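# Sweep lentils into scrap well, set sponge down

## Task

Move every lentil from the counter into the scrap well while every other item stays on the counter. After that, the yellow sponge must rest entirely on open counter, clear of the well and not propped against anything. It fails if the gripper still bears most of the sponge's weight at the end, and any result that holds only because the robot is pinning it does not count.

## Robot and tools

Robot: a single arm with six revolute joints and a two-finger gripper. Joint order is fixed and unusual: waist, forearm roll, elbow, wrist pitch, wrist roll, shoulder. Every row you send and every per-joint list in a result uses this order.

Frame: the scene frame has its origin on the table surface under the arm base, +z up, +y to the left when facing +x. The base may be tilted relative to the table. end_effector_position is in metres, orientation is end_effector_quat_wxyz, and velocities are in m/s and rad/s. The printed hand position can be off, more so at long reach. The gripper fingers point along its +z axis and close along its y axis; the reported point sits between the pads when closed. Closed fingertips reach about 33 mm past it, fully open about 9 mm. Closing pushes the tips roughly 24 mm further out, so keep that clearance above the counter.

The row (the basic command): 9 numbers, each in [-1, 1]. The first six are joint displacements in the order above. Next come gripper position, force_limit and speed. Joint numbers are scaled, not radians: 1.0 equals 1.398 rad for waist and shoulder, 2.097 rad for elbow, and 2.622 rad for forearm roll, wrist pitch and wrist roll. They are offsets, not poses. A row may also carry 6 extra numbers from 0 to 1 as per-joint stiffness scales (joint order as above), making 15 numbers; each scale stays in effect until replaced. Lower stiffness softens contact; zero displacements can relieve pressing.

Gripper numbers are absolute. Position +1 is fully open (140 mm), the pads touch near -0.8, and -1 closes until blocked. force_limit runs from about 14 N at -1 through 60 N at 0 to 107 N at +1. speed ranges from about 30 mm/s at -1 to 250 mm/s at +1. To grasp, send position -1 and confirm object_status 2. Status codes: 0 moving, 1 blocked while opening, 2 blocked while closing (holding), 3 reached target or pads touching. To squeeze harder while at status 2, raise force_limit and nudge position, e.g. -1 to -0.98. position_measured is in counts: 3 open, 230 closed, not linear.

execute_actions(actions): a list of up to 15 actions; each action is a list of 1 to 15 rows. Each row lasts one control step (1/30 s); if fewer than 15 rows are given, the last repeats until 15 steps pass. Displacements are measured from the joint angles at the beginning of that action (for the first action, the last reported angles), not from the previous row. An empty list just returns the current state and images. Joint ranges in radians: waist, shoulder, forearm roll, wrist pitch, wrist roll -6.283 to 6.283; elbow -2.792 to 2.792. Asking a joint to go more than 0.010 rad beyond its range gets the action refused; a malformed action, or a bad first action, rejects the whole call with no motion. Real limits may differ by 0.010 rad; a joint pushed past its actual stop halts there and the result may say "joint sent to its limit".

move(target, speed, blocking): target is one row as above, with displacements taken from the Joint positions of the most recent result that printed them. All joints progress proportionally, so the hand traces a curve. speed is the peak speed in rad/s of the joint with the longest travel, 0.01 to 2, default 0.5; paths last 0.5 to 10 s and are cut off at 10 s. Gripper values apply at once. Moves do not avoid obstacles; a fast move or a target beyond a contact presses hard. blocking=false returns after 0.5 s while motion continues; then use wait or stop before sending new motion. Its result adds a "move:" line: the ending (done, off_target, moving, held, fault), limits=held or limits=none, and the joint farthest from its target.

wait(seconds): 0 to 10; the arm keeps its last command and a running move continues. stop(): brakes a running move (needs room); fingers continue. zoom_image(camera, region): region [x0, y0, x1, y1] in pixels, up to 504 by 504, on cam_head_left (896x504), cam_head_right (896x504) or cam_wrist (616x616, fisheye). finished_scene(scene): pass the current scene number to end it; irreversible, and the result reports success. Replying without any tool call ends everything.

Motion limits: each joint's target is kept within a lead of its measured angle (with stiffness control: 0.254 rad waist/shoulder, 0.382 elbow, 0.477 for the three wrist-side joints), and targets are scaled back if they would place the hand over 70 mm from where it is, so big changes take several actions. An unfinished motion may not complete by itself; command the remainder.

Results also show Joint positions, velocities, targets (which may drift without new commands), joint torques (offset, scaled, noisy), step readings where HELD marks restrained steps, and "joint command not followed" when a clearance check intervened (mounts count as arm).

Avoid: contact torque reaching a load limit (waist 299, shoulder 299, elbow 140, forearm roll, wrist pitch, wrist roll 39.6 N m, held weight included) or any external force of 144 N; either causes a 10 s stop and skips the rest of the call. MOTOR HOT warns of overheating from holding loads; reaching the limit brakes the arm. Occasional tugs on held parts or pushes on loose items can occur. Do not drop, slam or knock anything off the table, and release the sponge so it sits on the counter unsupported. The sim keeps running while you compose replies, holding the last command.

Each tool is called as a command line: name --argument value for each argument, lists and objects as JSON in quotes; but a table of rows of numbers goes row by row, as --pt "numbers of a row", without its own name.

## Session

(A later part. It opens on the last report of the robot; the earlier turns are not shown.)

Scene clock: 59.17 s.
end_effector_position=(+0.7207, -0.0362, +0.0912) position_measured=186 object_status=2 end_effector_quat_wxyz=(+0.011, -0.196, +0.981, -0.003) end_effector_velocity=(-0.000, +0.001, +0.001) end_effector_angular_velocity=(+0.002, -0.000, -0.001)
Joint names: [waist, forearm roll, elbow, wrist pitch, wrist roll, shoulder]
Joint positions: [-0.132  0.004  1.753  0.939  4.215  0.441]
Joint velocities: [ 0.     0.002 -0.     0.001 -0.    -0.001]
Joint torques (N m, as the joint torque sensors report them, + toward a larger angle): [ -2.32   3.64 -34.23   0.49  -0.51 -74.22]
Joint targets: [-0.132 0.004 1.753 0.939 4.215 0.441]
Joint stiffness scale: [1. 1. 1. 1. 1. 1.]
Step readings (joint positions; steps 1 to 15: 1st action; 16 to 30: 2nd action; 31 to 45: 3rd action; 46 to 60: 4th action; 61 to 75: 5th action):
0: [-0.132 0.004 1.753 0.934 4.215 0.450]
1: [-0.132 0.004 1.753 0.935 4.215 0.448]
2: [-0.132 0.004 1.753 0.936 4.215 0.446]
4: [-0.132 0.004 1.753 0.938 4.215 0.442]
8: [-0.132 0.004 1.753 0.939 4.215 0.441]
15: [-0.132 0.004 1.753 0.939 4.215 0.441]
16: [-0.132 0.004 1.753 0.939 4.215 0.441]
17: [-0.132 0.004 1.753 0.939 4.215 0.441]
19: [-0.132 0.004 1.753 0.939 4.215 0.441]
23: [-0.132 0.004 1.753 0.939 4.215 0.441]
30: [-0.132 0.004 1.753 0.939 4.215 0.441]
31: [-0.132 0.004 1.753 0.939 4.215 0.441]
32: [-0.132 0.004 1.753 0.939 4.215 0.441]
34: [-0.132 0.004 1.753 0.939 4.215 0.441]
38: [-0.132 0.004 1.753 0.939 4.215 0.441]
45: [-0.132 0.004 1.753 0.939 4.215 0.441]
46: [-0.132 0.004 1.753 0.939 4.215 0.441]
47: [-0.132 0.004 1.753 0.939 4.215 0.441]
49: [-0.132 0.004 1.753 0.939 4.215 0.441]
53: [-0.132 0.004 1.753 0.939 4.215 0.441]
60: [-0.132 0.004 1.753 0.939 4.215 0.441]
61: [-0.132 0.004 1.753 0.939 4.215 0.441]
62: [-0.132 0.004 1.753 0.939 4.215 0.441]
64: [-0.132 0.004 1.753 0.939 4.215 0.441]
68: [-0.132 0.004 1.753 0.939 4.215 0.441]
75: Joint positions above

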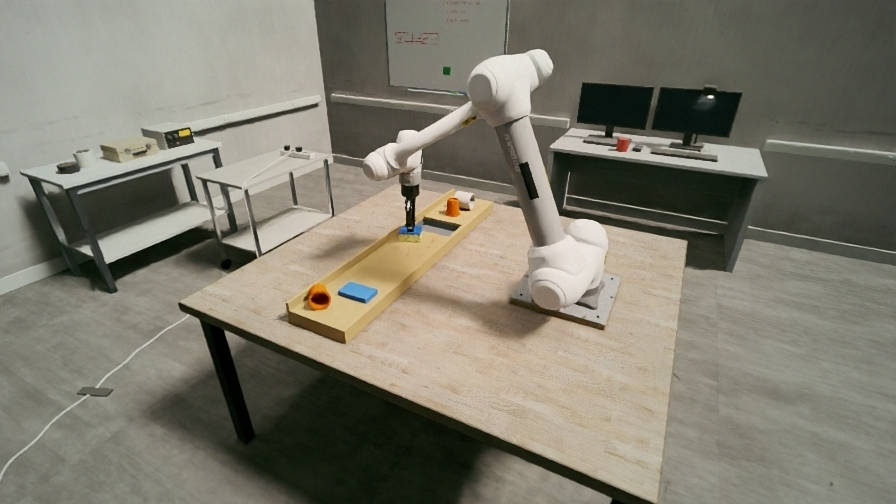

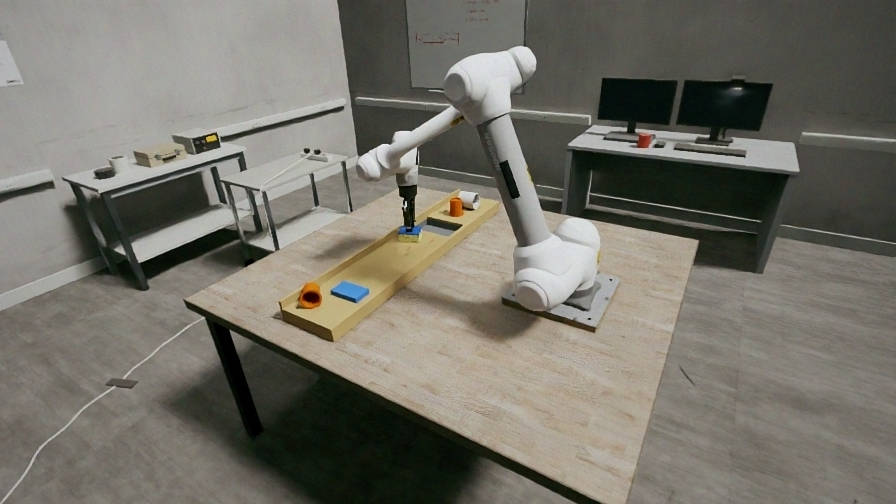

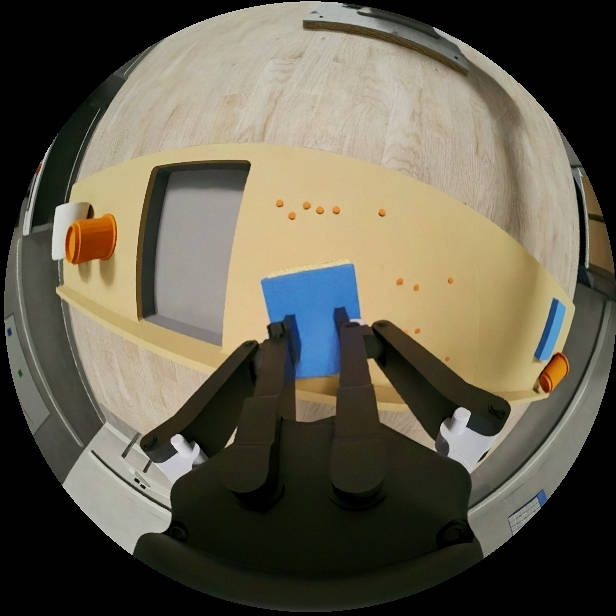

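execute_actions --actions '[[[0,0,0,0.018,0,-0.034,-1,-1,-0.6]],[[0.095,0,0.004,-0.002,0.126,0,-1,-1,-0.6]],[[0.095,0,0.004,-0.003,0.126,0,-1,-1,-0.6]],[[0.004,0,0,-0.012,0,0.022,-1,-1,-0.6]]]'

Scene clock: 68.63 s.
end_effector_position=(+0.6978, +0.1468, +0.0973) position_measured=193 object_status=2 end_effector_quat_wxyz=(+0.008, +0.002, +1.000, +0.000) end_effector_velocity=(-0.000, -0.000, -0.001) end_effector_angular_velocity=(-0.001, +0.001, +0.000)
Joint names: [waist, forearm roll, elbow, wrist pitch, wrist roll, shoulder]
Joint positions: [0.125 0.004 1.762 0.951 4.87  0.425]
Joint velocities: [ 0.    -0.001  0.    -0.001  0.     0.001]
Joint torques (N m, as the joint torque sensors report them, + toward a larger angle): [ -0.97   3.66 -37.39   0.29  -0.34 -76.68]
Joint targets: [0.130 0.004 1.763 0.947 4.870 0.428]
Joint stiffness scale: [1. 1. 1. 1. 1. 1.]
Step readings (joint positions; steps 1 to 15: 1st action; 16 to 30: 2nd action; 31 to 45: 3rd action; 46 to 60: 4th action):
0: [-0.132 0.004 1.753 0.939 4.215 0.441]
1: [-0.132 0.004 1.754 0.948 4.215 0.434]
2: [-0.132 0.004 1.754 0.960 4.215 0.422]
4: [-0.132 0.004 1.754 0.973 4.215 0.405]
8: [-0.132 0.004 1.754 0.981 4.215 0.397]
15: [-0.132 0.004 1.754 0.982 4.215 0.396]
16: [-0.119 0.004 1.754 0.982 4.251 0.397]
17: [-0.091 0.004 1.755 0.982 4.331 0.397]
19: [-0.040 0.004 1.757 0.982 4.454 0.397]
23: [-0.007 0.004 1.759 0.981 4.529 0.397]
30: [-0.004 0.004 1.759 0.981 4.543 0.397]
31: [0.009 0.004 1.759 0.981 4.579 0.397]
32: [0.037 0.004 1.759 0.980 4.659 0.397]
34: [0.088 0.004 1.761 0.979 4.781 0.397]
38: [0.121 0.004 1.763 0.978 4.856 0.397]
45: [0.124 0.004 1.763 0.978 4.870 0.397]
46: [0.124 0.004 1.762 0.972 4.870 0.401]
47: [0.125 0.004 1.762 0.965 4.870 0.409]
49: [0.125 0.004 1.762 0.957 4.870 0.419]
53: [0.125 0.004 1.762 0.952 4.870 0.424]
60: Joint positions above

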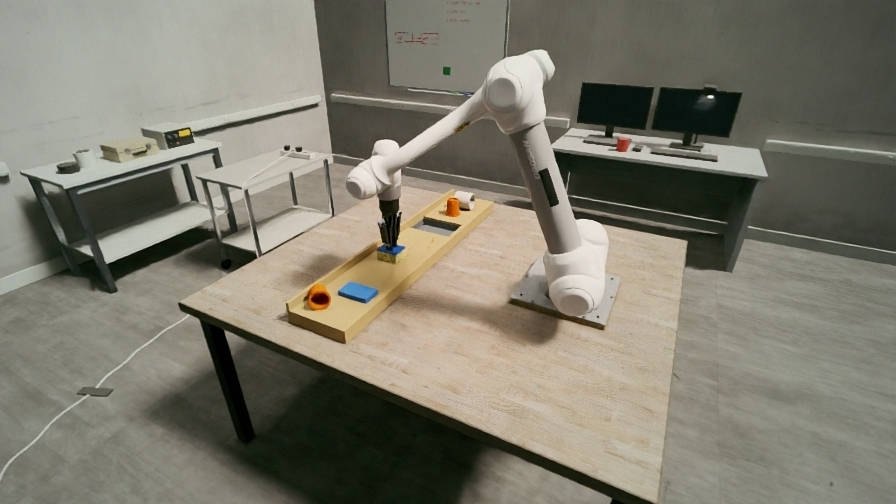

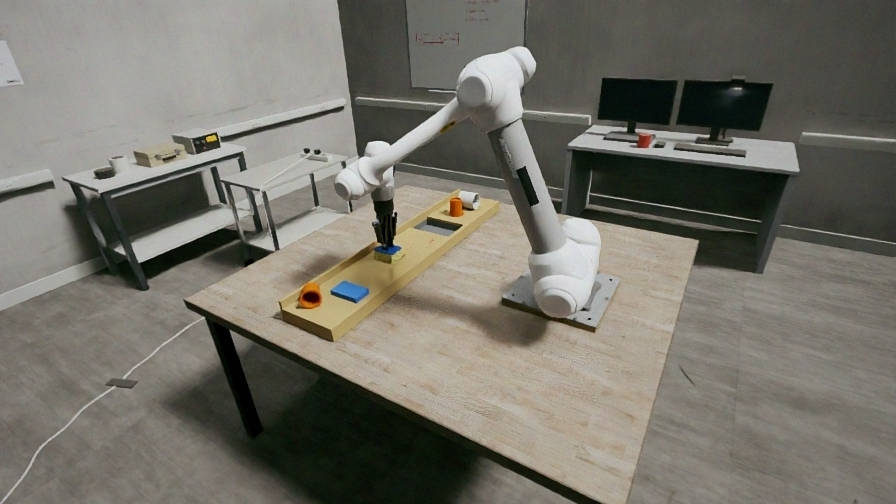

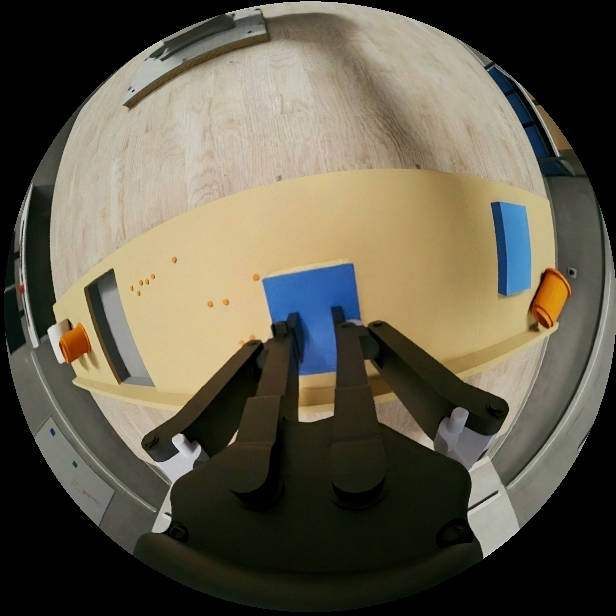

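execute_actions --actions '[[[0.04,0,0,0,0.021,0,-0.52,-1,-0.6]],[[0,0,0,-0.0055,0,0.0105,-0.52,-1,-0.6]]]'

zoom_image --camera "cam_head_left" --region '[350, 200, 470, 290]'

Scene clock: 73.07 s.
end_effector_position=(+0.6916, +0.1826, +0.0896) position_measured=193 object_status=2 end_effector_quat_wxyz=(+0.007, +0.002, +1.000, +0.000) end_effector_velocity=(-0.000, -0.000, -0.001) end_effector_angular_velocity=(-0.001, +0.001, +0.000)
Joint names: [waist, forearm roll, elbow, wrist pitch, wrist roll, shoulder]
Joint positions: [0.176 0.004 1.762 0.942 4.922 0.435]
Joint velocities: [ 0.    -0.     0.001 -0.     0.     0.   ]
Joint torques (N m, as the joint torque sensors report them, + toward a larger angle): [ -4.68   3.64 -33.71  -0.21  -0.34 -74.41]
Joint targets: [0.176 0.004 1.762 0.937 4.922 0.439]
Joint stiffness scale: [1. 1. 1. 1. 1. 1.]
Step readings (joint positions; steps 1 to 15: 1st action; 16 to 30: 2nd action):
0: [0.125 0.004 1.762 0.951 4.870 0.425]
1: [0.132 0.004 1.762 0.951 4.881 0.425]
2: [0.147 0.004 1.762 0.951 4.896 0.425]
4: [0.165 0.004 1.762 0.951 4.912 0.425]
8: [0.175 0.004 1.762 0.951 4.920 0.425]
15: [0.176 0.004 1.762 0.951 4.922 0.425]
16: [0.176 0.004 1.762 0.949 4.922 0.426]
17: [0.176 0.004 1.762 0.947 4.922 0.430]
19: [0.176 0.004 1.762 0.944 4.922 0.434]
23: [0.176 0.004 1.762 0.942 4.922 0.435]
30: Joint positions above

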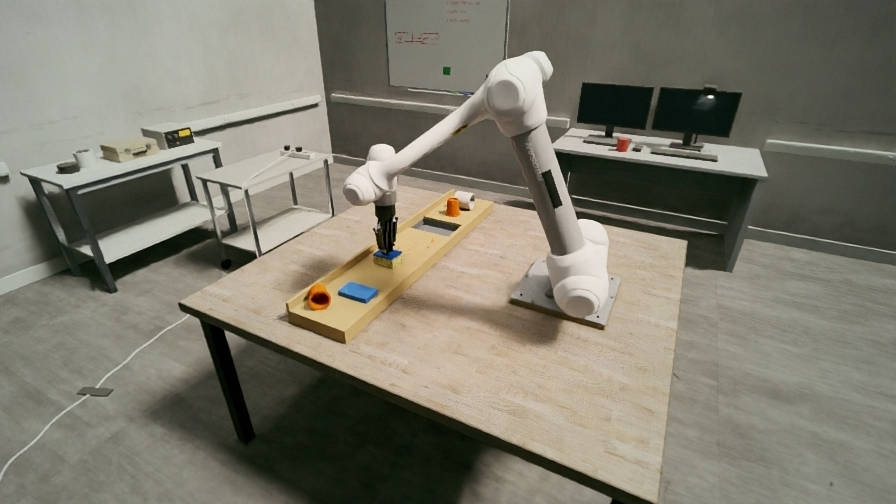

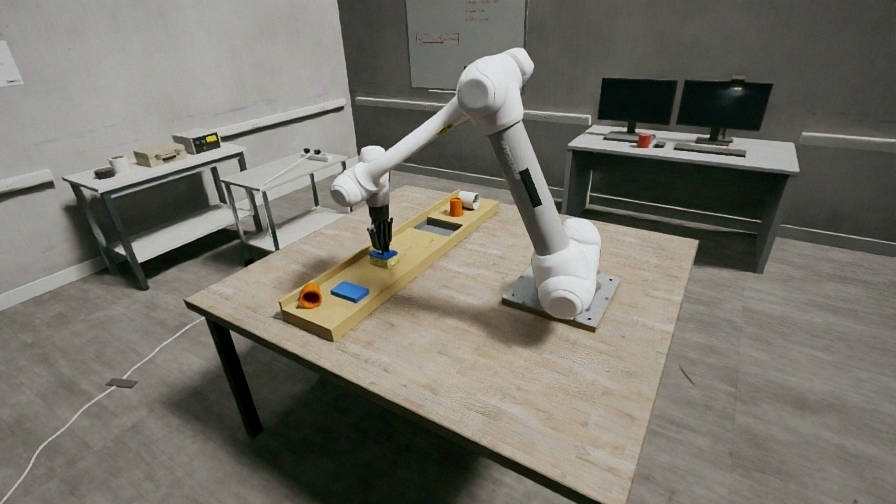

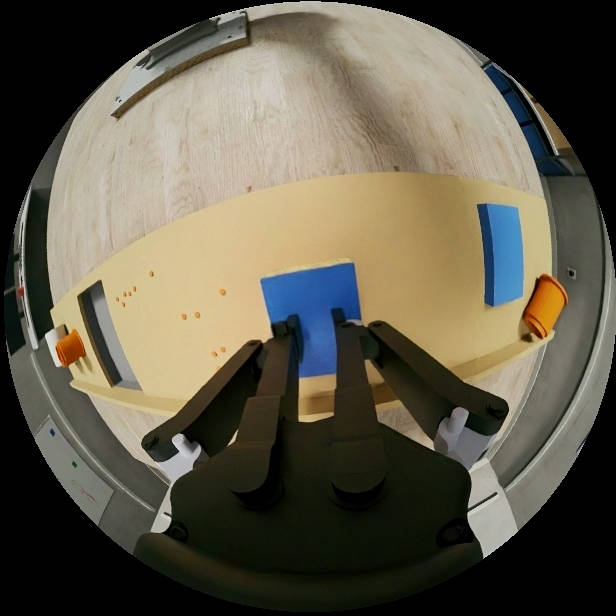

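Region (350, 200, 470, 290) of cam_head_left's 896x504 image, scaled by 4.200, with more detail than that image has; it fills the top 378 rows of this view, and the rest is white.

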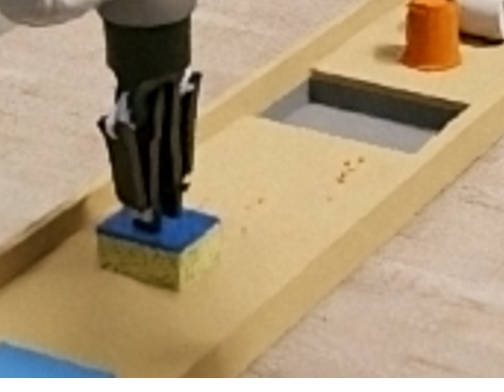

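Sweep to waist −0.27.

move --target '[-0.32,0,0,0,-0.1705,0.002,-0.52,-1,-0.6]' --speed 0.15

Scene clock: 78.13 s.
end_effector_position=(+0.7031, -0.1312, +0.0910) position_measured=193 object_status=2 end_effector_quat_wxyz=(+0.008, +0.001, +1.000, -0.001) end_effector_velocity=(+0.000, -0.000, +0.001) end_effector_angular_velocity=(-0.000, -0.002, +0.001)
Joint names: [waist, forearm roll, elbow, wrist pitch, wrist roll, shoulder]
Joint positions: [-0.266  0.004  1.762  0.942  4.478  0.435]
Joint velocities: [-0.     0.    -0.001  0.    -0.001 -0.001]
Joint torques (N m, as the joint torque sensors report them, + toward a larger angle): [ -5.39   3.05 -34.47   0.44  -0.26 -73.97]
Joint targets: [-0.272 0.004 1.762 0.942 4.475 0.438]
Joint stiffness scale: [1. 1. 1. 1. 1. 1.]
move: done; limits=none; farthest joint: the waist, 0.005 radians from its target (0.447 radians at the start)

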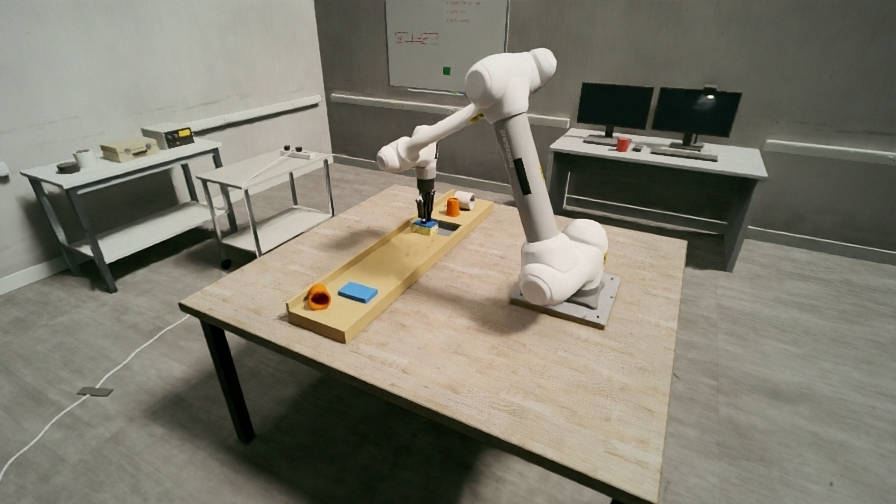

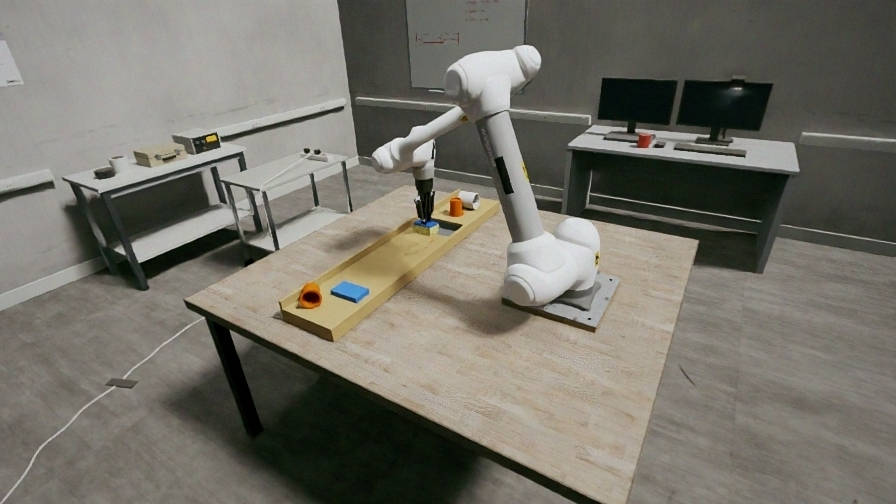

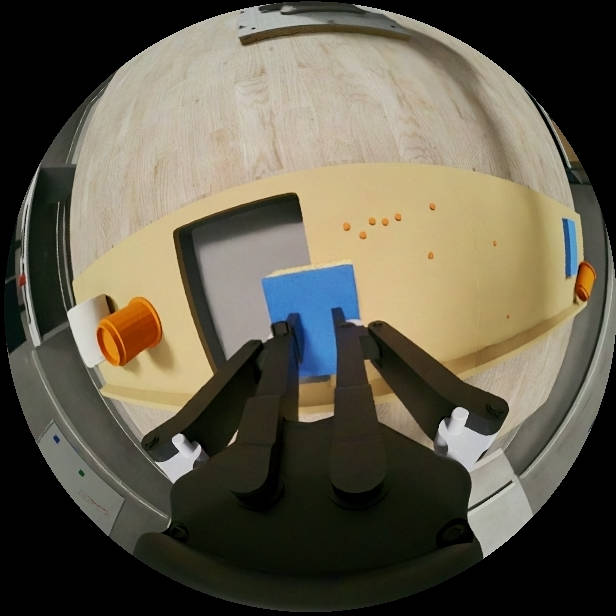

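execute_actions --actions '[[[-0.045,0,0,0,-0.022,0.002,-0.52,-1,-0.6]],[[0,0,0,0.022,0,-0.04,-0.52,-1,-0.6]]]'

move --target '[0.342,0,0.0765,-0.028,0.181,-0.056,-0.52,-1,-0.6]' --speed 0.5

zoom_image --camera "cam_head_right" --region '[350, 200, 480, 290]'

Scene clock: 85.20 s.
end_effector_position=(+0.6801, -0.1674, +0.1274) position_measured=195 object_status=3 end_effector_quat_wxyz=(+0.007, +0.003, +1.000, -0.000) end_effector_velocity=(-0.000, +0.000, -0.001) end_effector_angular_velocity=(+0.001, +0.003, +0.001)
Joint names: [waist, forearm roll, elbow, wrist pitch, wrist roll, shoulder]
Joint positions: [-0.324  0.004  1.763  0.995  4.423  0.383]
Joint velocities: [ 0.    -0.    -0.     0.001 -0.     0.002]
Joint torques (N m, as the joint torque sensors report them, + toward a larger angle): [ -1.94   3.54 -37.56   0.13  -0.68 -74.22]
Joint targets: [-0.324 0.004 1.762 1.000 4.423 0.380]
Joint stiffness scale: [1. 1. 1. 1. 1. 1.]
Step readings (joint positions; steps 1 to 15: 1st action; 16 to 30: 2nd action):
0: [-0.266 0.004 1.762 0.942 4.478 0.435]
1: [-0.275 0.004 1.762 0.942 4.466 0.435]
2: [-0.291 0.004 1.762 0.942 4.450 0.435]
4: [-0.313 0.004 1.762 0.942 4.434 0.436]
8: [-0.323 0.004 1.762 0.942 4.424 0.436]
15: [-0.324 0.004 1.762 0.942 4.423 0.436]
16: [-0.324 0.004 1.763 0.954 4.423 0.428]
17: [-0.324 0.004 1.764 0.968 4.423 0.413]
19: [-0.324 0.004 1.763 0.984 4.423 0.393]
23: [-0.324 0.004 1.763 0.993 4.423 0.383]
30: Joint positions above

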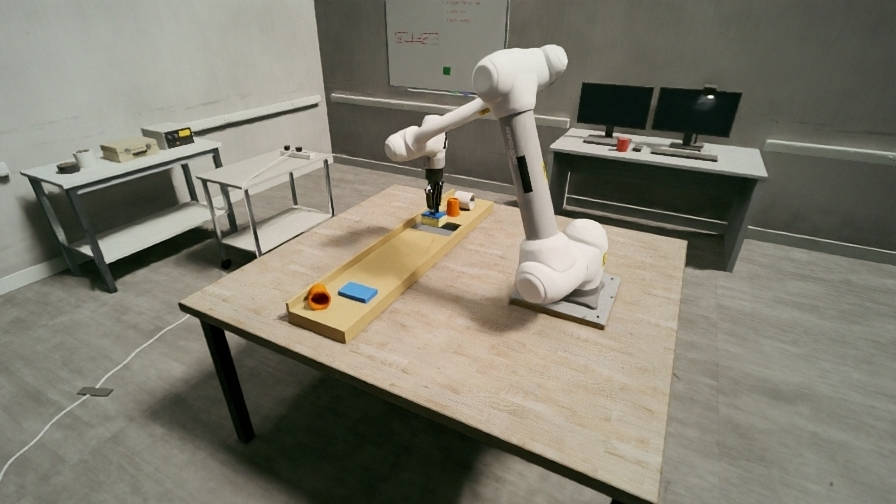

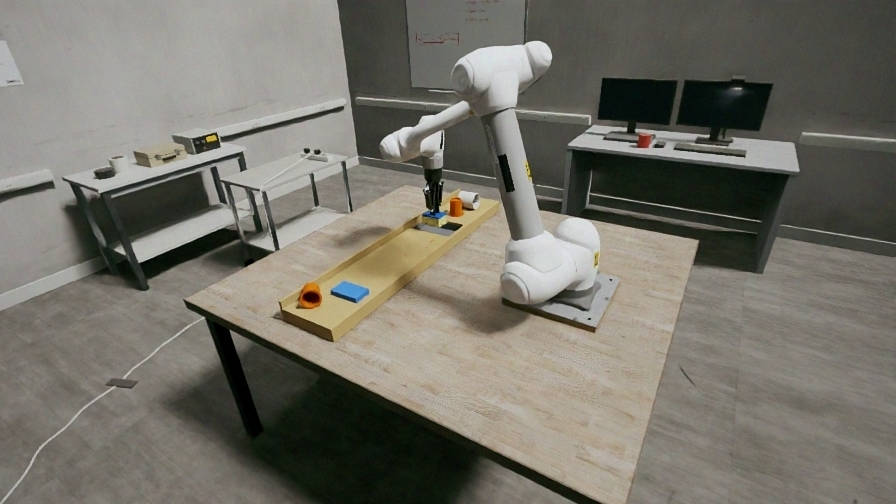

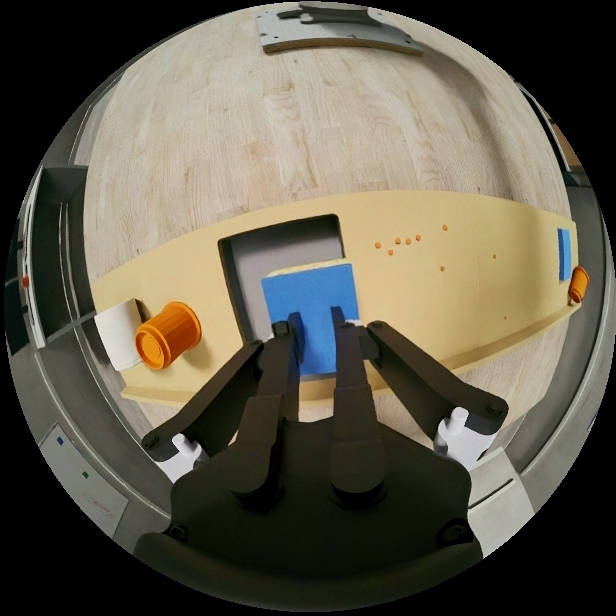

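Scene clock: 86.67 s.
end_effector_position=(+0.6090, +0.1481, +0.1038) position_measured=195 object_status=3 end_effector_quat_wxyz=(+0.000, +0.002, +1.000, -0.001) end_effector_velocity=(+0.000, +0.000, -0.001) end_effector_angular_velocity=(+0.000, +0.000, -0.001)
Joint names: [waist, forearm roll, elbow, wrist pitch, wrist roll, shoulder]
Joint positions: [0.149 0.004 1.92  0.926 4.895 0.308]
Joint velocities: [-0.     0.     0.    -0.001  0.001  0.001]
Joint torques (N m, as the joint torque sensors report them, + toward a larger angle): [ -3.52   3.46 -35.08   0.43  -0.21 -64.18]
Joint targets: [0.154 0.004 1.924 0.922 4.897 0.304]
Joint stiffness scale: [1. 1. 1. 1. 1. 1.]
move: done; limits=none; farthest joint: the waist, 0.005 radians from its target (0.479 radians at the start)

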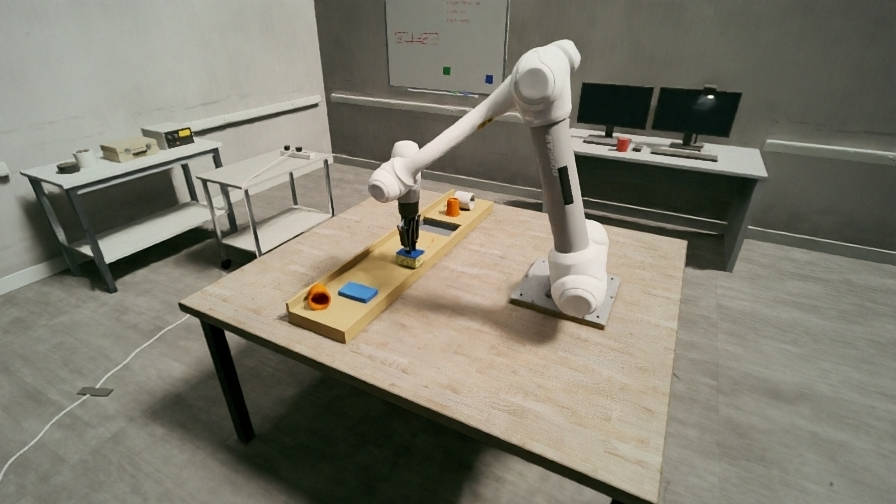

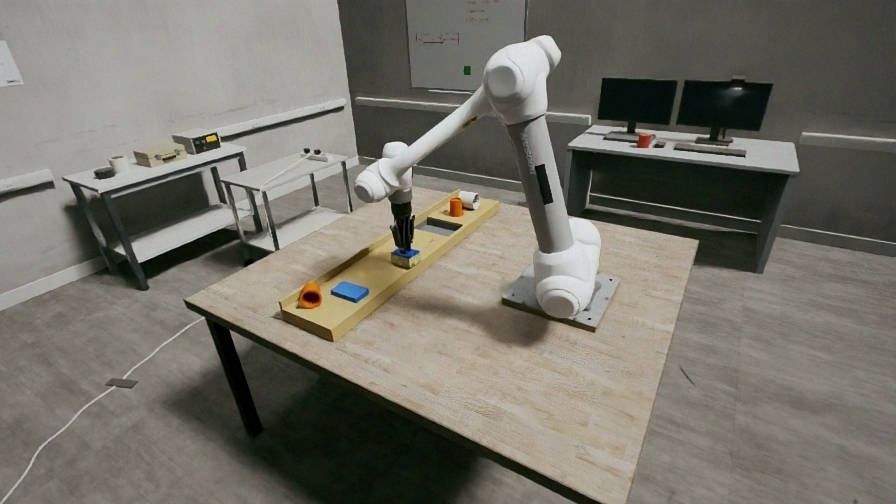

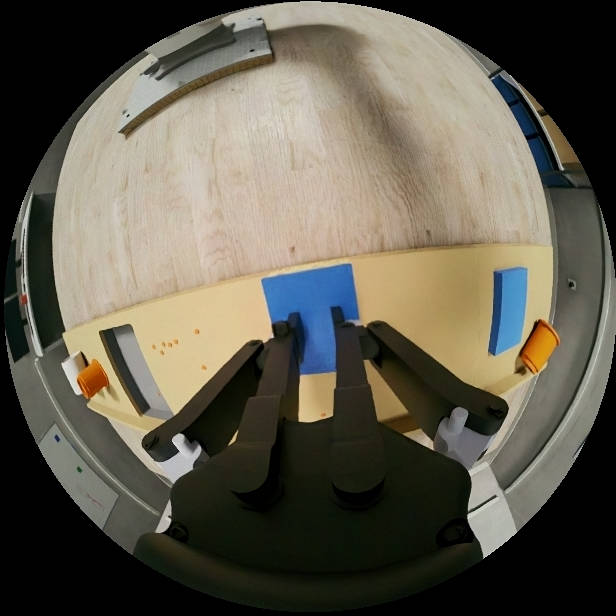

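Region (350, 200, 480, 290) of cam_head_right's 896x504 image, scaled by 3.877, with more detail than that image has; it fills the top 349 rows of this view, and the rest is white.

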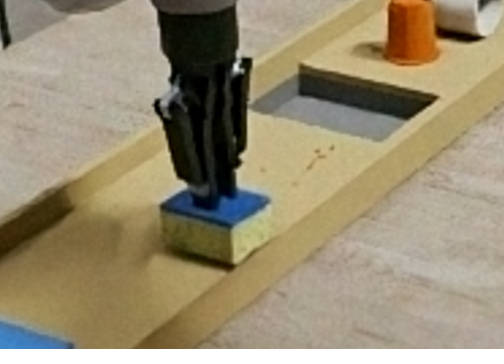

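execute_actions --actions '[[[0.05,0,0,-0.011,0.026,0,-0.52,-1,-0.6]],[[0,0,0,-0.009,0,0.0235,-0.52,-1,-0.6]]]'

move --target '[-0.415,0,0,0,-0.221,0.003,-0.52,-1,-0.6]' --speed 0.18

Scene clock: 91.00 s.
end_effector_position=(+0.6100, +0.1901, +0.0857) position_measured=195 object_status=3 end_effector_quat_wxyz=(+0.007, +0.002, +1.000, -0.000) end_effector_velocity=(-0.000, -0.000, -0.000) end_effector_angular_velocity=(-0.000, +0.001, -0.000)
Joint names: [waist, forearm roll, elbow, wrist pitch, wrist roll, shoulder]
Joint positions: [0.214 0.004 1.919 0.884 4.96  0.337]
Joint velocities: [-0.001  0.     0.001 -0.    -0.001  0.   ]
Joint torques (N m, as the joint torque sensors report them, + toward a larger angle): [ -2.06   3.39 -30.14   0.11  -0.38 -59.74]
Joint targets: [0.214 0.004 1.920 0.878 4.960 0.341]
Joint stiffness scale: [1. 1. 1. 1. 1. 1.]
Step readings (joint positions; steps 1 to 15: 1st action; 16 to 30: 2nd action):
0: [0.149 0.004 1.920 0.926 4.895 0.308]
1: [0.159 0.004 1.920 0.921 4.909 0.308]
2: [0.178 0.004 1.920 0.914 4.928 0.308]
4: [0.201 0.004 1.920 0.907 4.947 0.308]
8: [0.213 0.004 1.920 0.903 4.958 0.308]
15: [0.214 0.004 1.920 0.902 4.960 0.308]
16: [0.214 0.004 1.919 0.898 4.960 0.313]
17: [0.214 0.004 1.919 0.893 4.960 0.321]
19: [0.214 0.004 1.919 0.887 4.960 0.332]
23: [0.214 0.004 1.919 0.884 4.960 0.336]
30: Joint positions above

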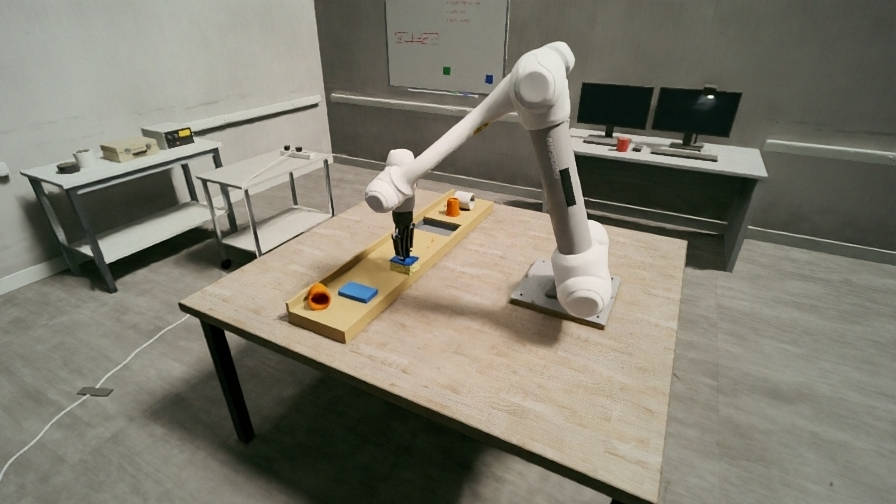

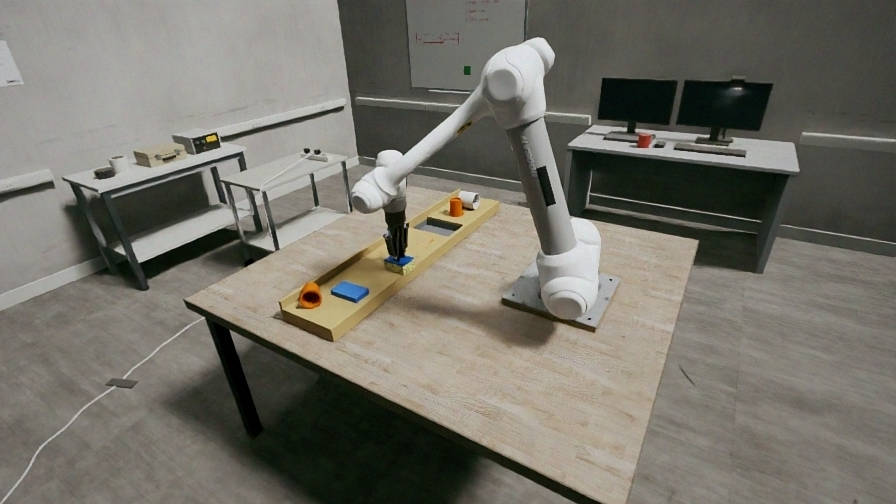

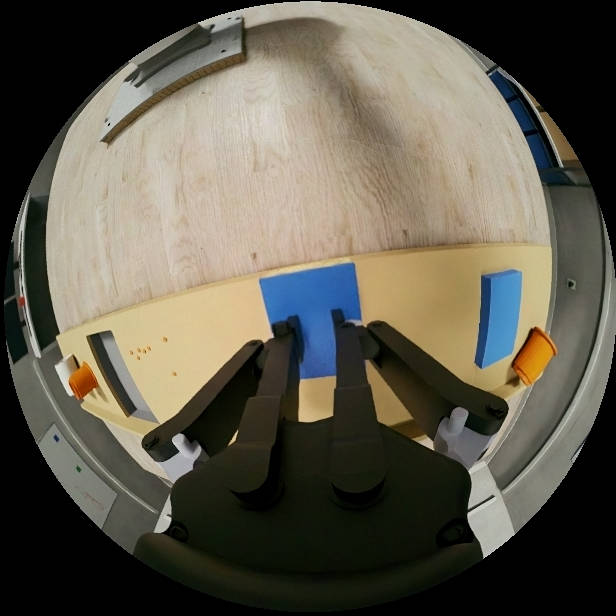

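Scene clock: 94.60 s.
end_effector_position=(+0.6151, -0.1722, +0.0870) position_measured=195 object_status=3 end_effector_quat_wxyz=(+0.008, +0.001, +1.000, -0.001) end_effector_velocity=(+0.001, +0.000, +0.000) end_effector_angular_velocity=(+0.000, -0.001, +0.001)
Joint names: [waist, forearm roll, elbow, wrist pitch, wrist roll, shoulder]
Joint positions: [-0.361  0.004  1.919  0.884  4.384  0.337]
Joint velocities: [ 0.001  0.001 -0.    -0.    -0.001 -0.   ]
Joint torques (N m, as the joint torque sensors report them, + toward a larger angle): [ -6.28   1.86 -30.57   1.64  -0.54 -64.54]
Joint targets: [-0.366 0.004 1.919 0.884 4.381 0.341]
Joint stiffness scale: [1. 1. 1. 1. 1. 1.]
move: done; limits=none; farthest joint: the waist, 0.006 radians from its target (0.580 radians at the start)

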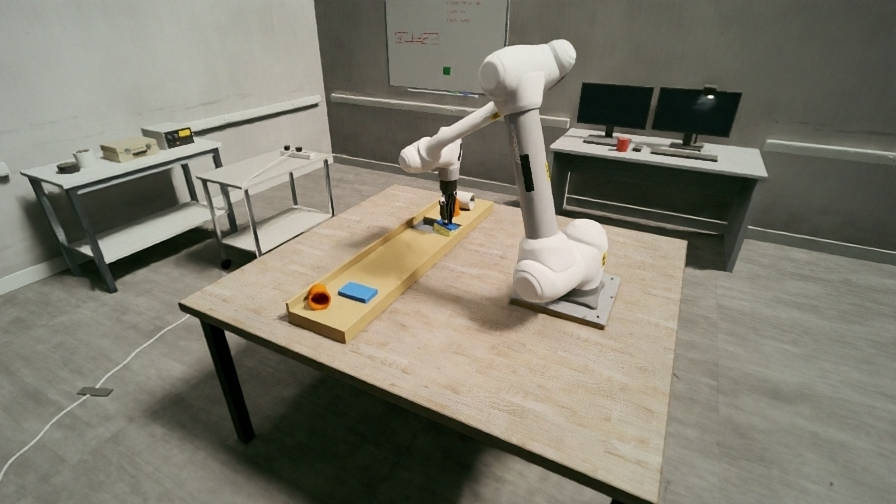

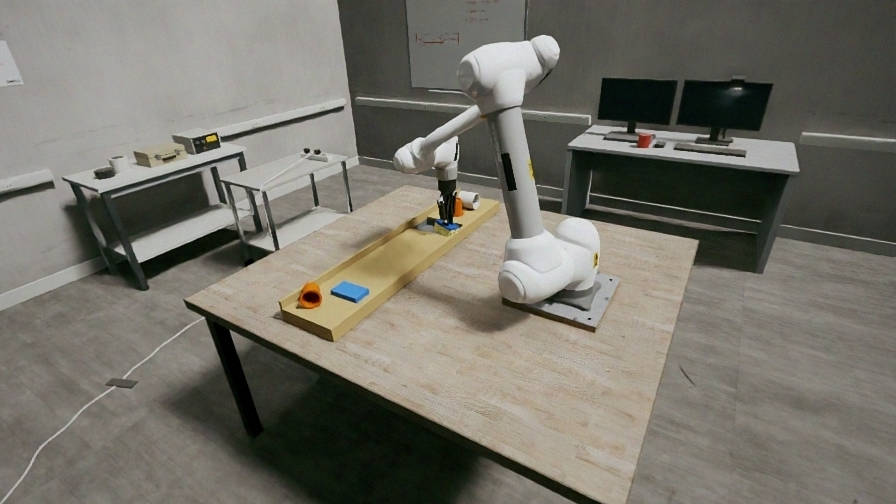

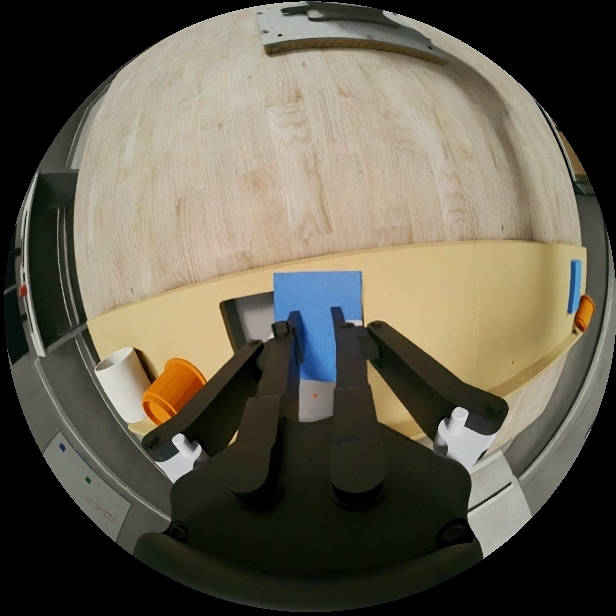

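execute_actions --actions '[[[0,0,0,0.022,0,-0.042,-0.52,-1,-0.6]]]'

move --target '[0.439,0,-0.087,0.013,0.233,0.102,-0.52,-1,-0.6]' --speed 0.5

zoom_image --camera "cam_head_left" --region '[340, 200, 480, 300]'

zoom_image --camera "cam_wrist" --region '[50, 200, 350, 420]'

Scene clock: 99.47 s.
end_effector_position=(+0.6017, -0.1676, +0.1214) position_measured=195 object_status=3 end_effector_quat_wxyz=(+0.009, +0.001, +1.000, -0.001) end_effector_velocity=(-0.000, +0.001, -0.001) end_effector_angular_velocity=(+0.002, +0.002, -0.001)
Joint names: [waist, forearm roll, elbow, wrist pitch, wrist roll, shoulder]
Joint positions: [-0.361  0.004  1.92   0.937  4.384  0.281]
Joint velocities: [ 0.     0.001  0.     0.001 -0.     0.001]
Joint torques (N m, as the joint torque sensors report them, + toward a larger angle): [ -1.15   3.48 -36.51   0.24  -0.47 -62.39]
Joint targets: [-0.361 0.004 1.919 0.942 4.384 0.278]
Joint stiffness scale: [1. 1. 1. 1. 1. 1.]
Step readings (joint positions):
0: [-0.361 0.004 1.919 0.884 4.384 0.337]
1: [-0.361 0.004 1.920 0.895 4.384 0.329]
2: [-0.361 0.004 1.920 0.909 4.384 0.313]
4: [-0.361 0.004 1.920 0.926 4.384 0.292]
8: [-0.361 0.004 1.920 0.935 4.384 0.282]
15: Joint positions above

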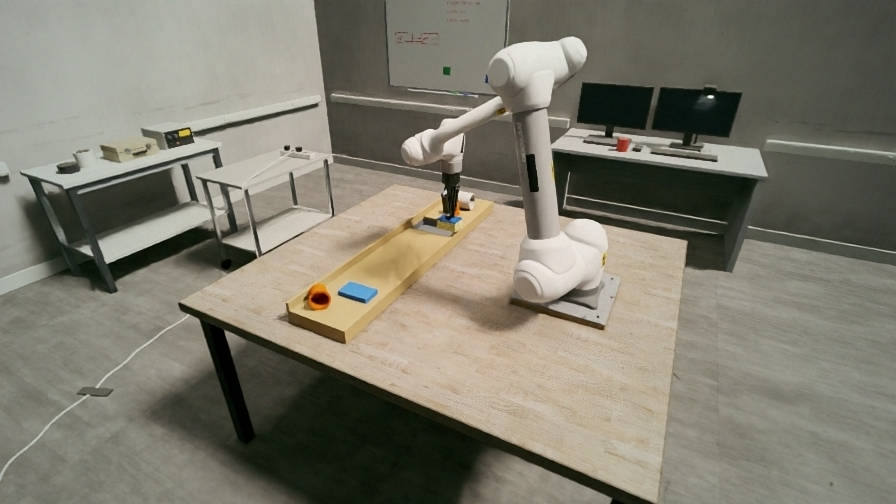

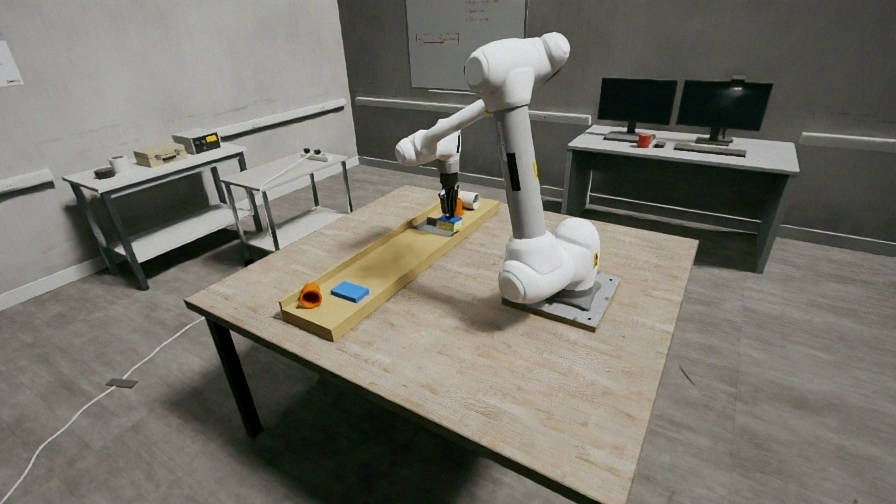

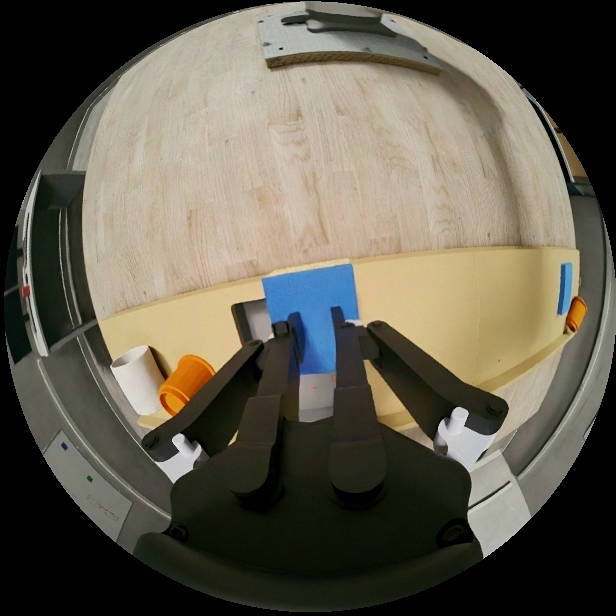

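Scene clock: 101.20 s.
end_effector_position=(+0.6825, +0.2342, +0.1093) position_measured=195 object_status=3 end_effector_quat_wxyz=(+0.013, +0.001, +1.000, +0.002) end_effector_velocity=(-0.000, -0.000, -0.000) end_effector_angular_velocity=(-0.000, +0.000, -0.001)
Joint names: [waist, forearm roll, elbow, wrist pitch, wrist roll, shoulder]
Joint positions: [0.248 0.004 1.742 0.966 4.992 0.42 ]
Joint velocities: [-0.    -0.     0.    -0.     0.001  0.   ]
Joint torques (N m, as the joint torque sensors report them, + toward a larger angle): [ -2.97   3.51 -37.81   0.54  -0.52 -76.28]
Joint targets: [0.253 0.004 1.737 0.971 4.994 0.424]
Joint stiffness scale: [1. 1. 1. 1. 1. 1.]
move: done; limits=none; farthest joint: the waist, 0.005 radians from its target (0.613 radians at the start)

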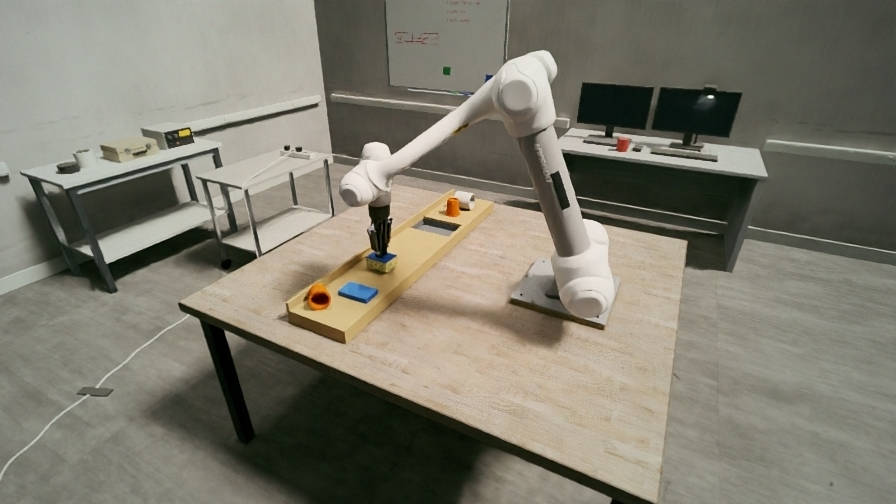

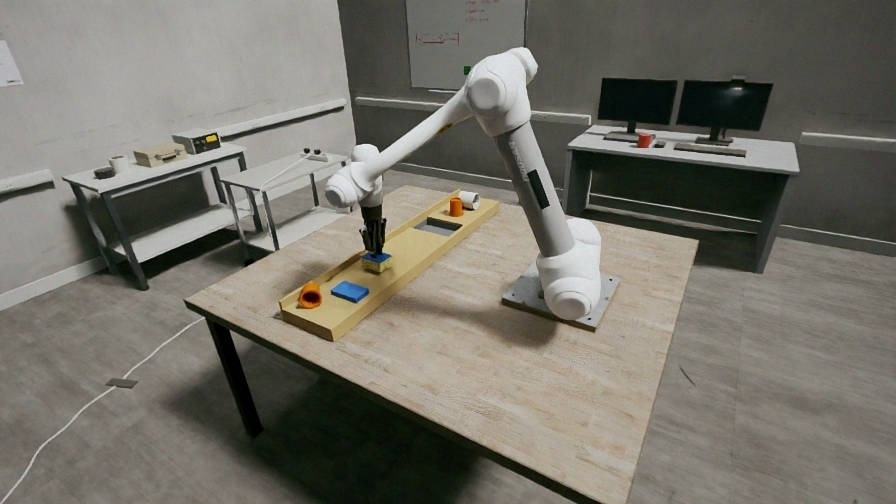

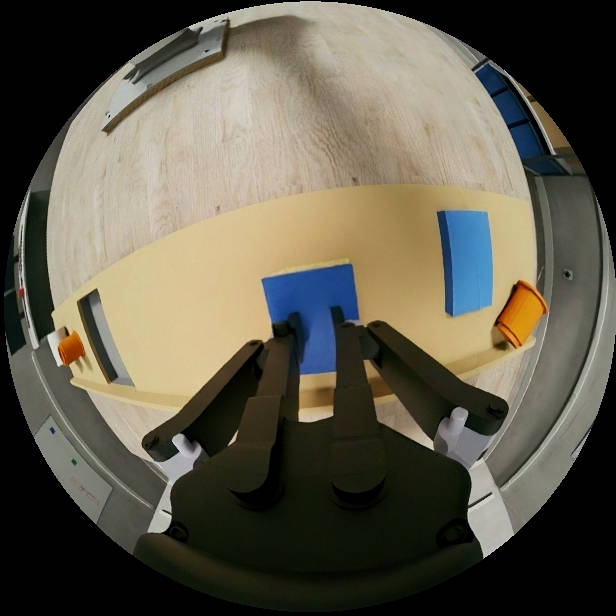

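Region (340, 200, 480, 300) of cam_head_left's 896x504 image, scaled by 3.600, with more detail than that image has; it fills the top 360 rows of this view, and the rest is white.

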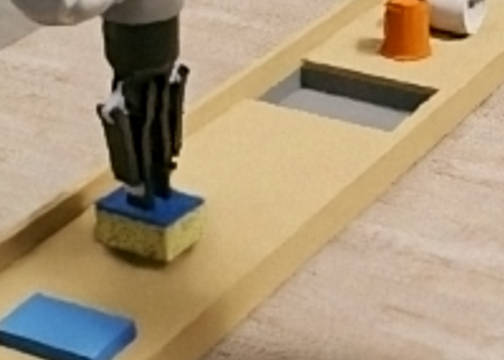

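Region (50, 200, 350, 420) of cam_wrist's 616x616 image, scaled by 1.680, with more detail than that image has; it fills the top 370 rows of this view, and the rest is white.

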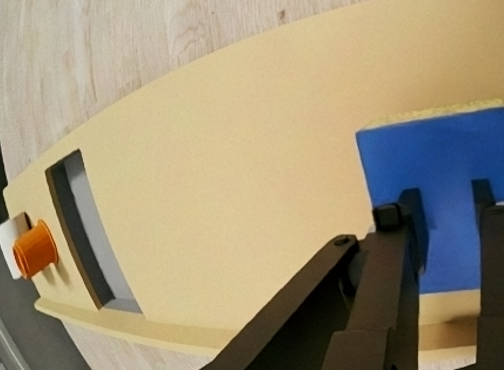

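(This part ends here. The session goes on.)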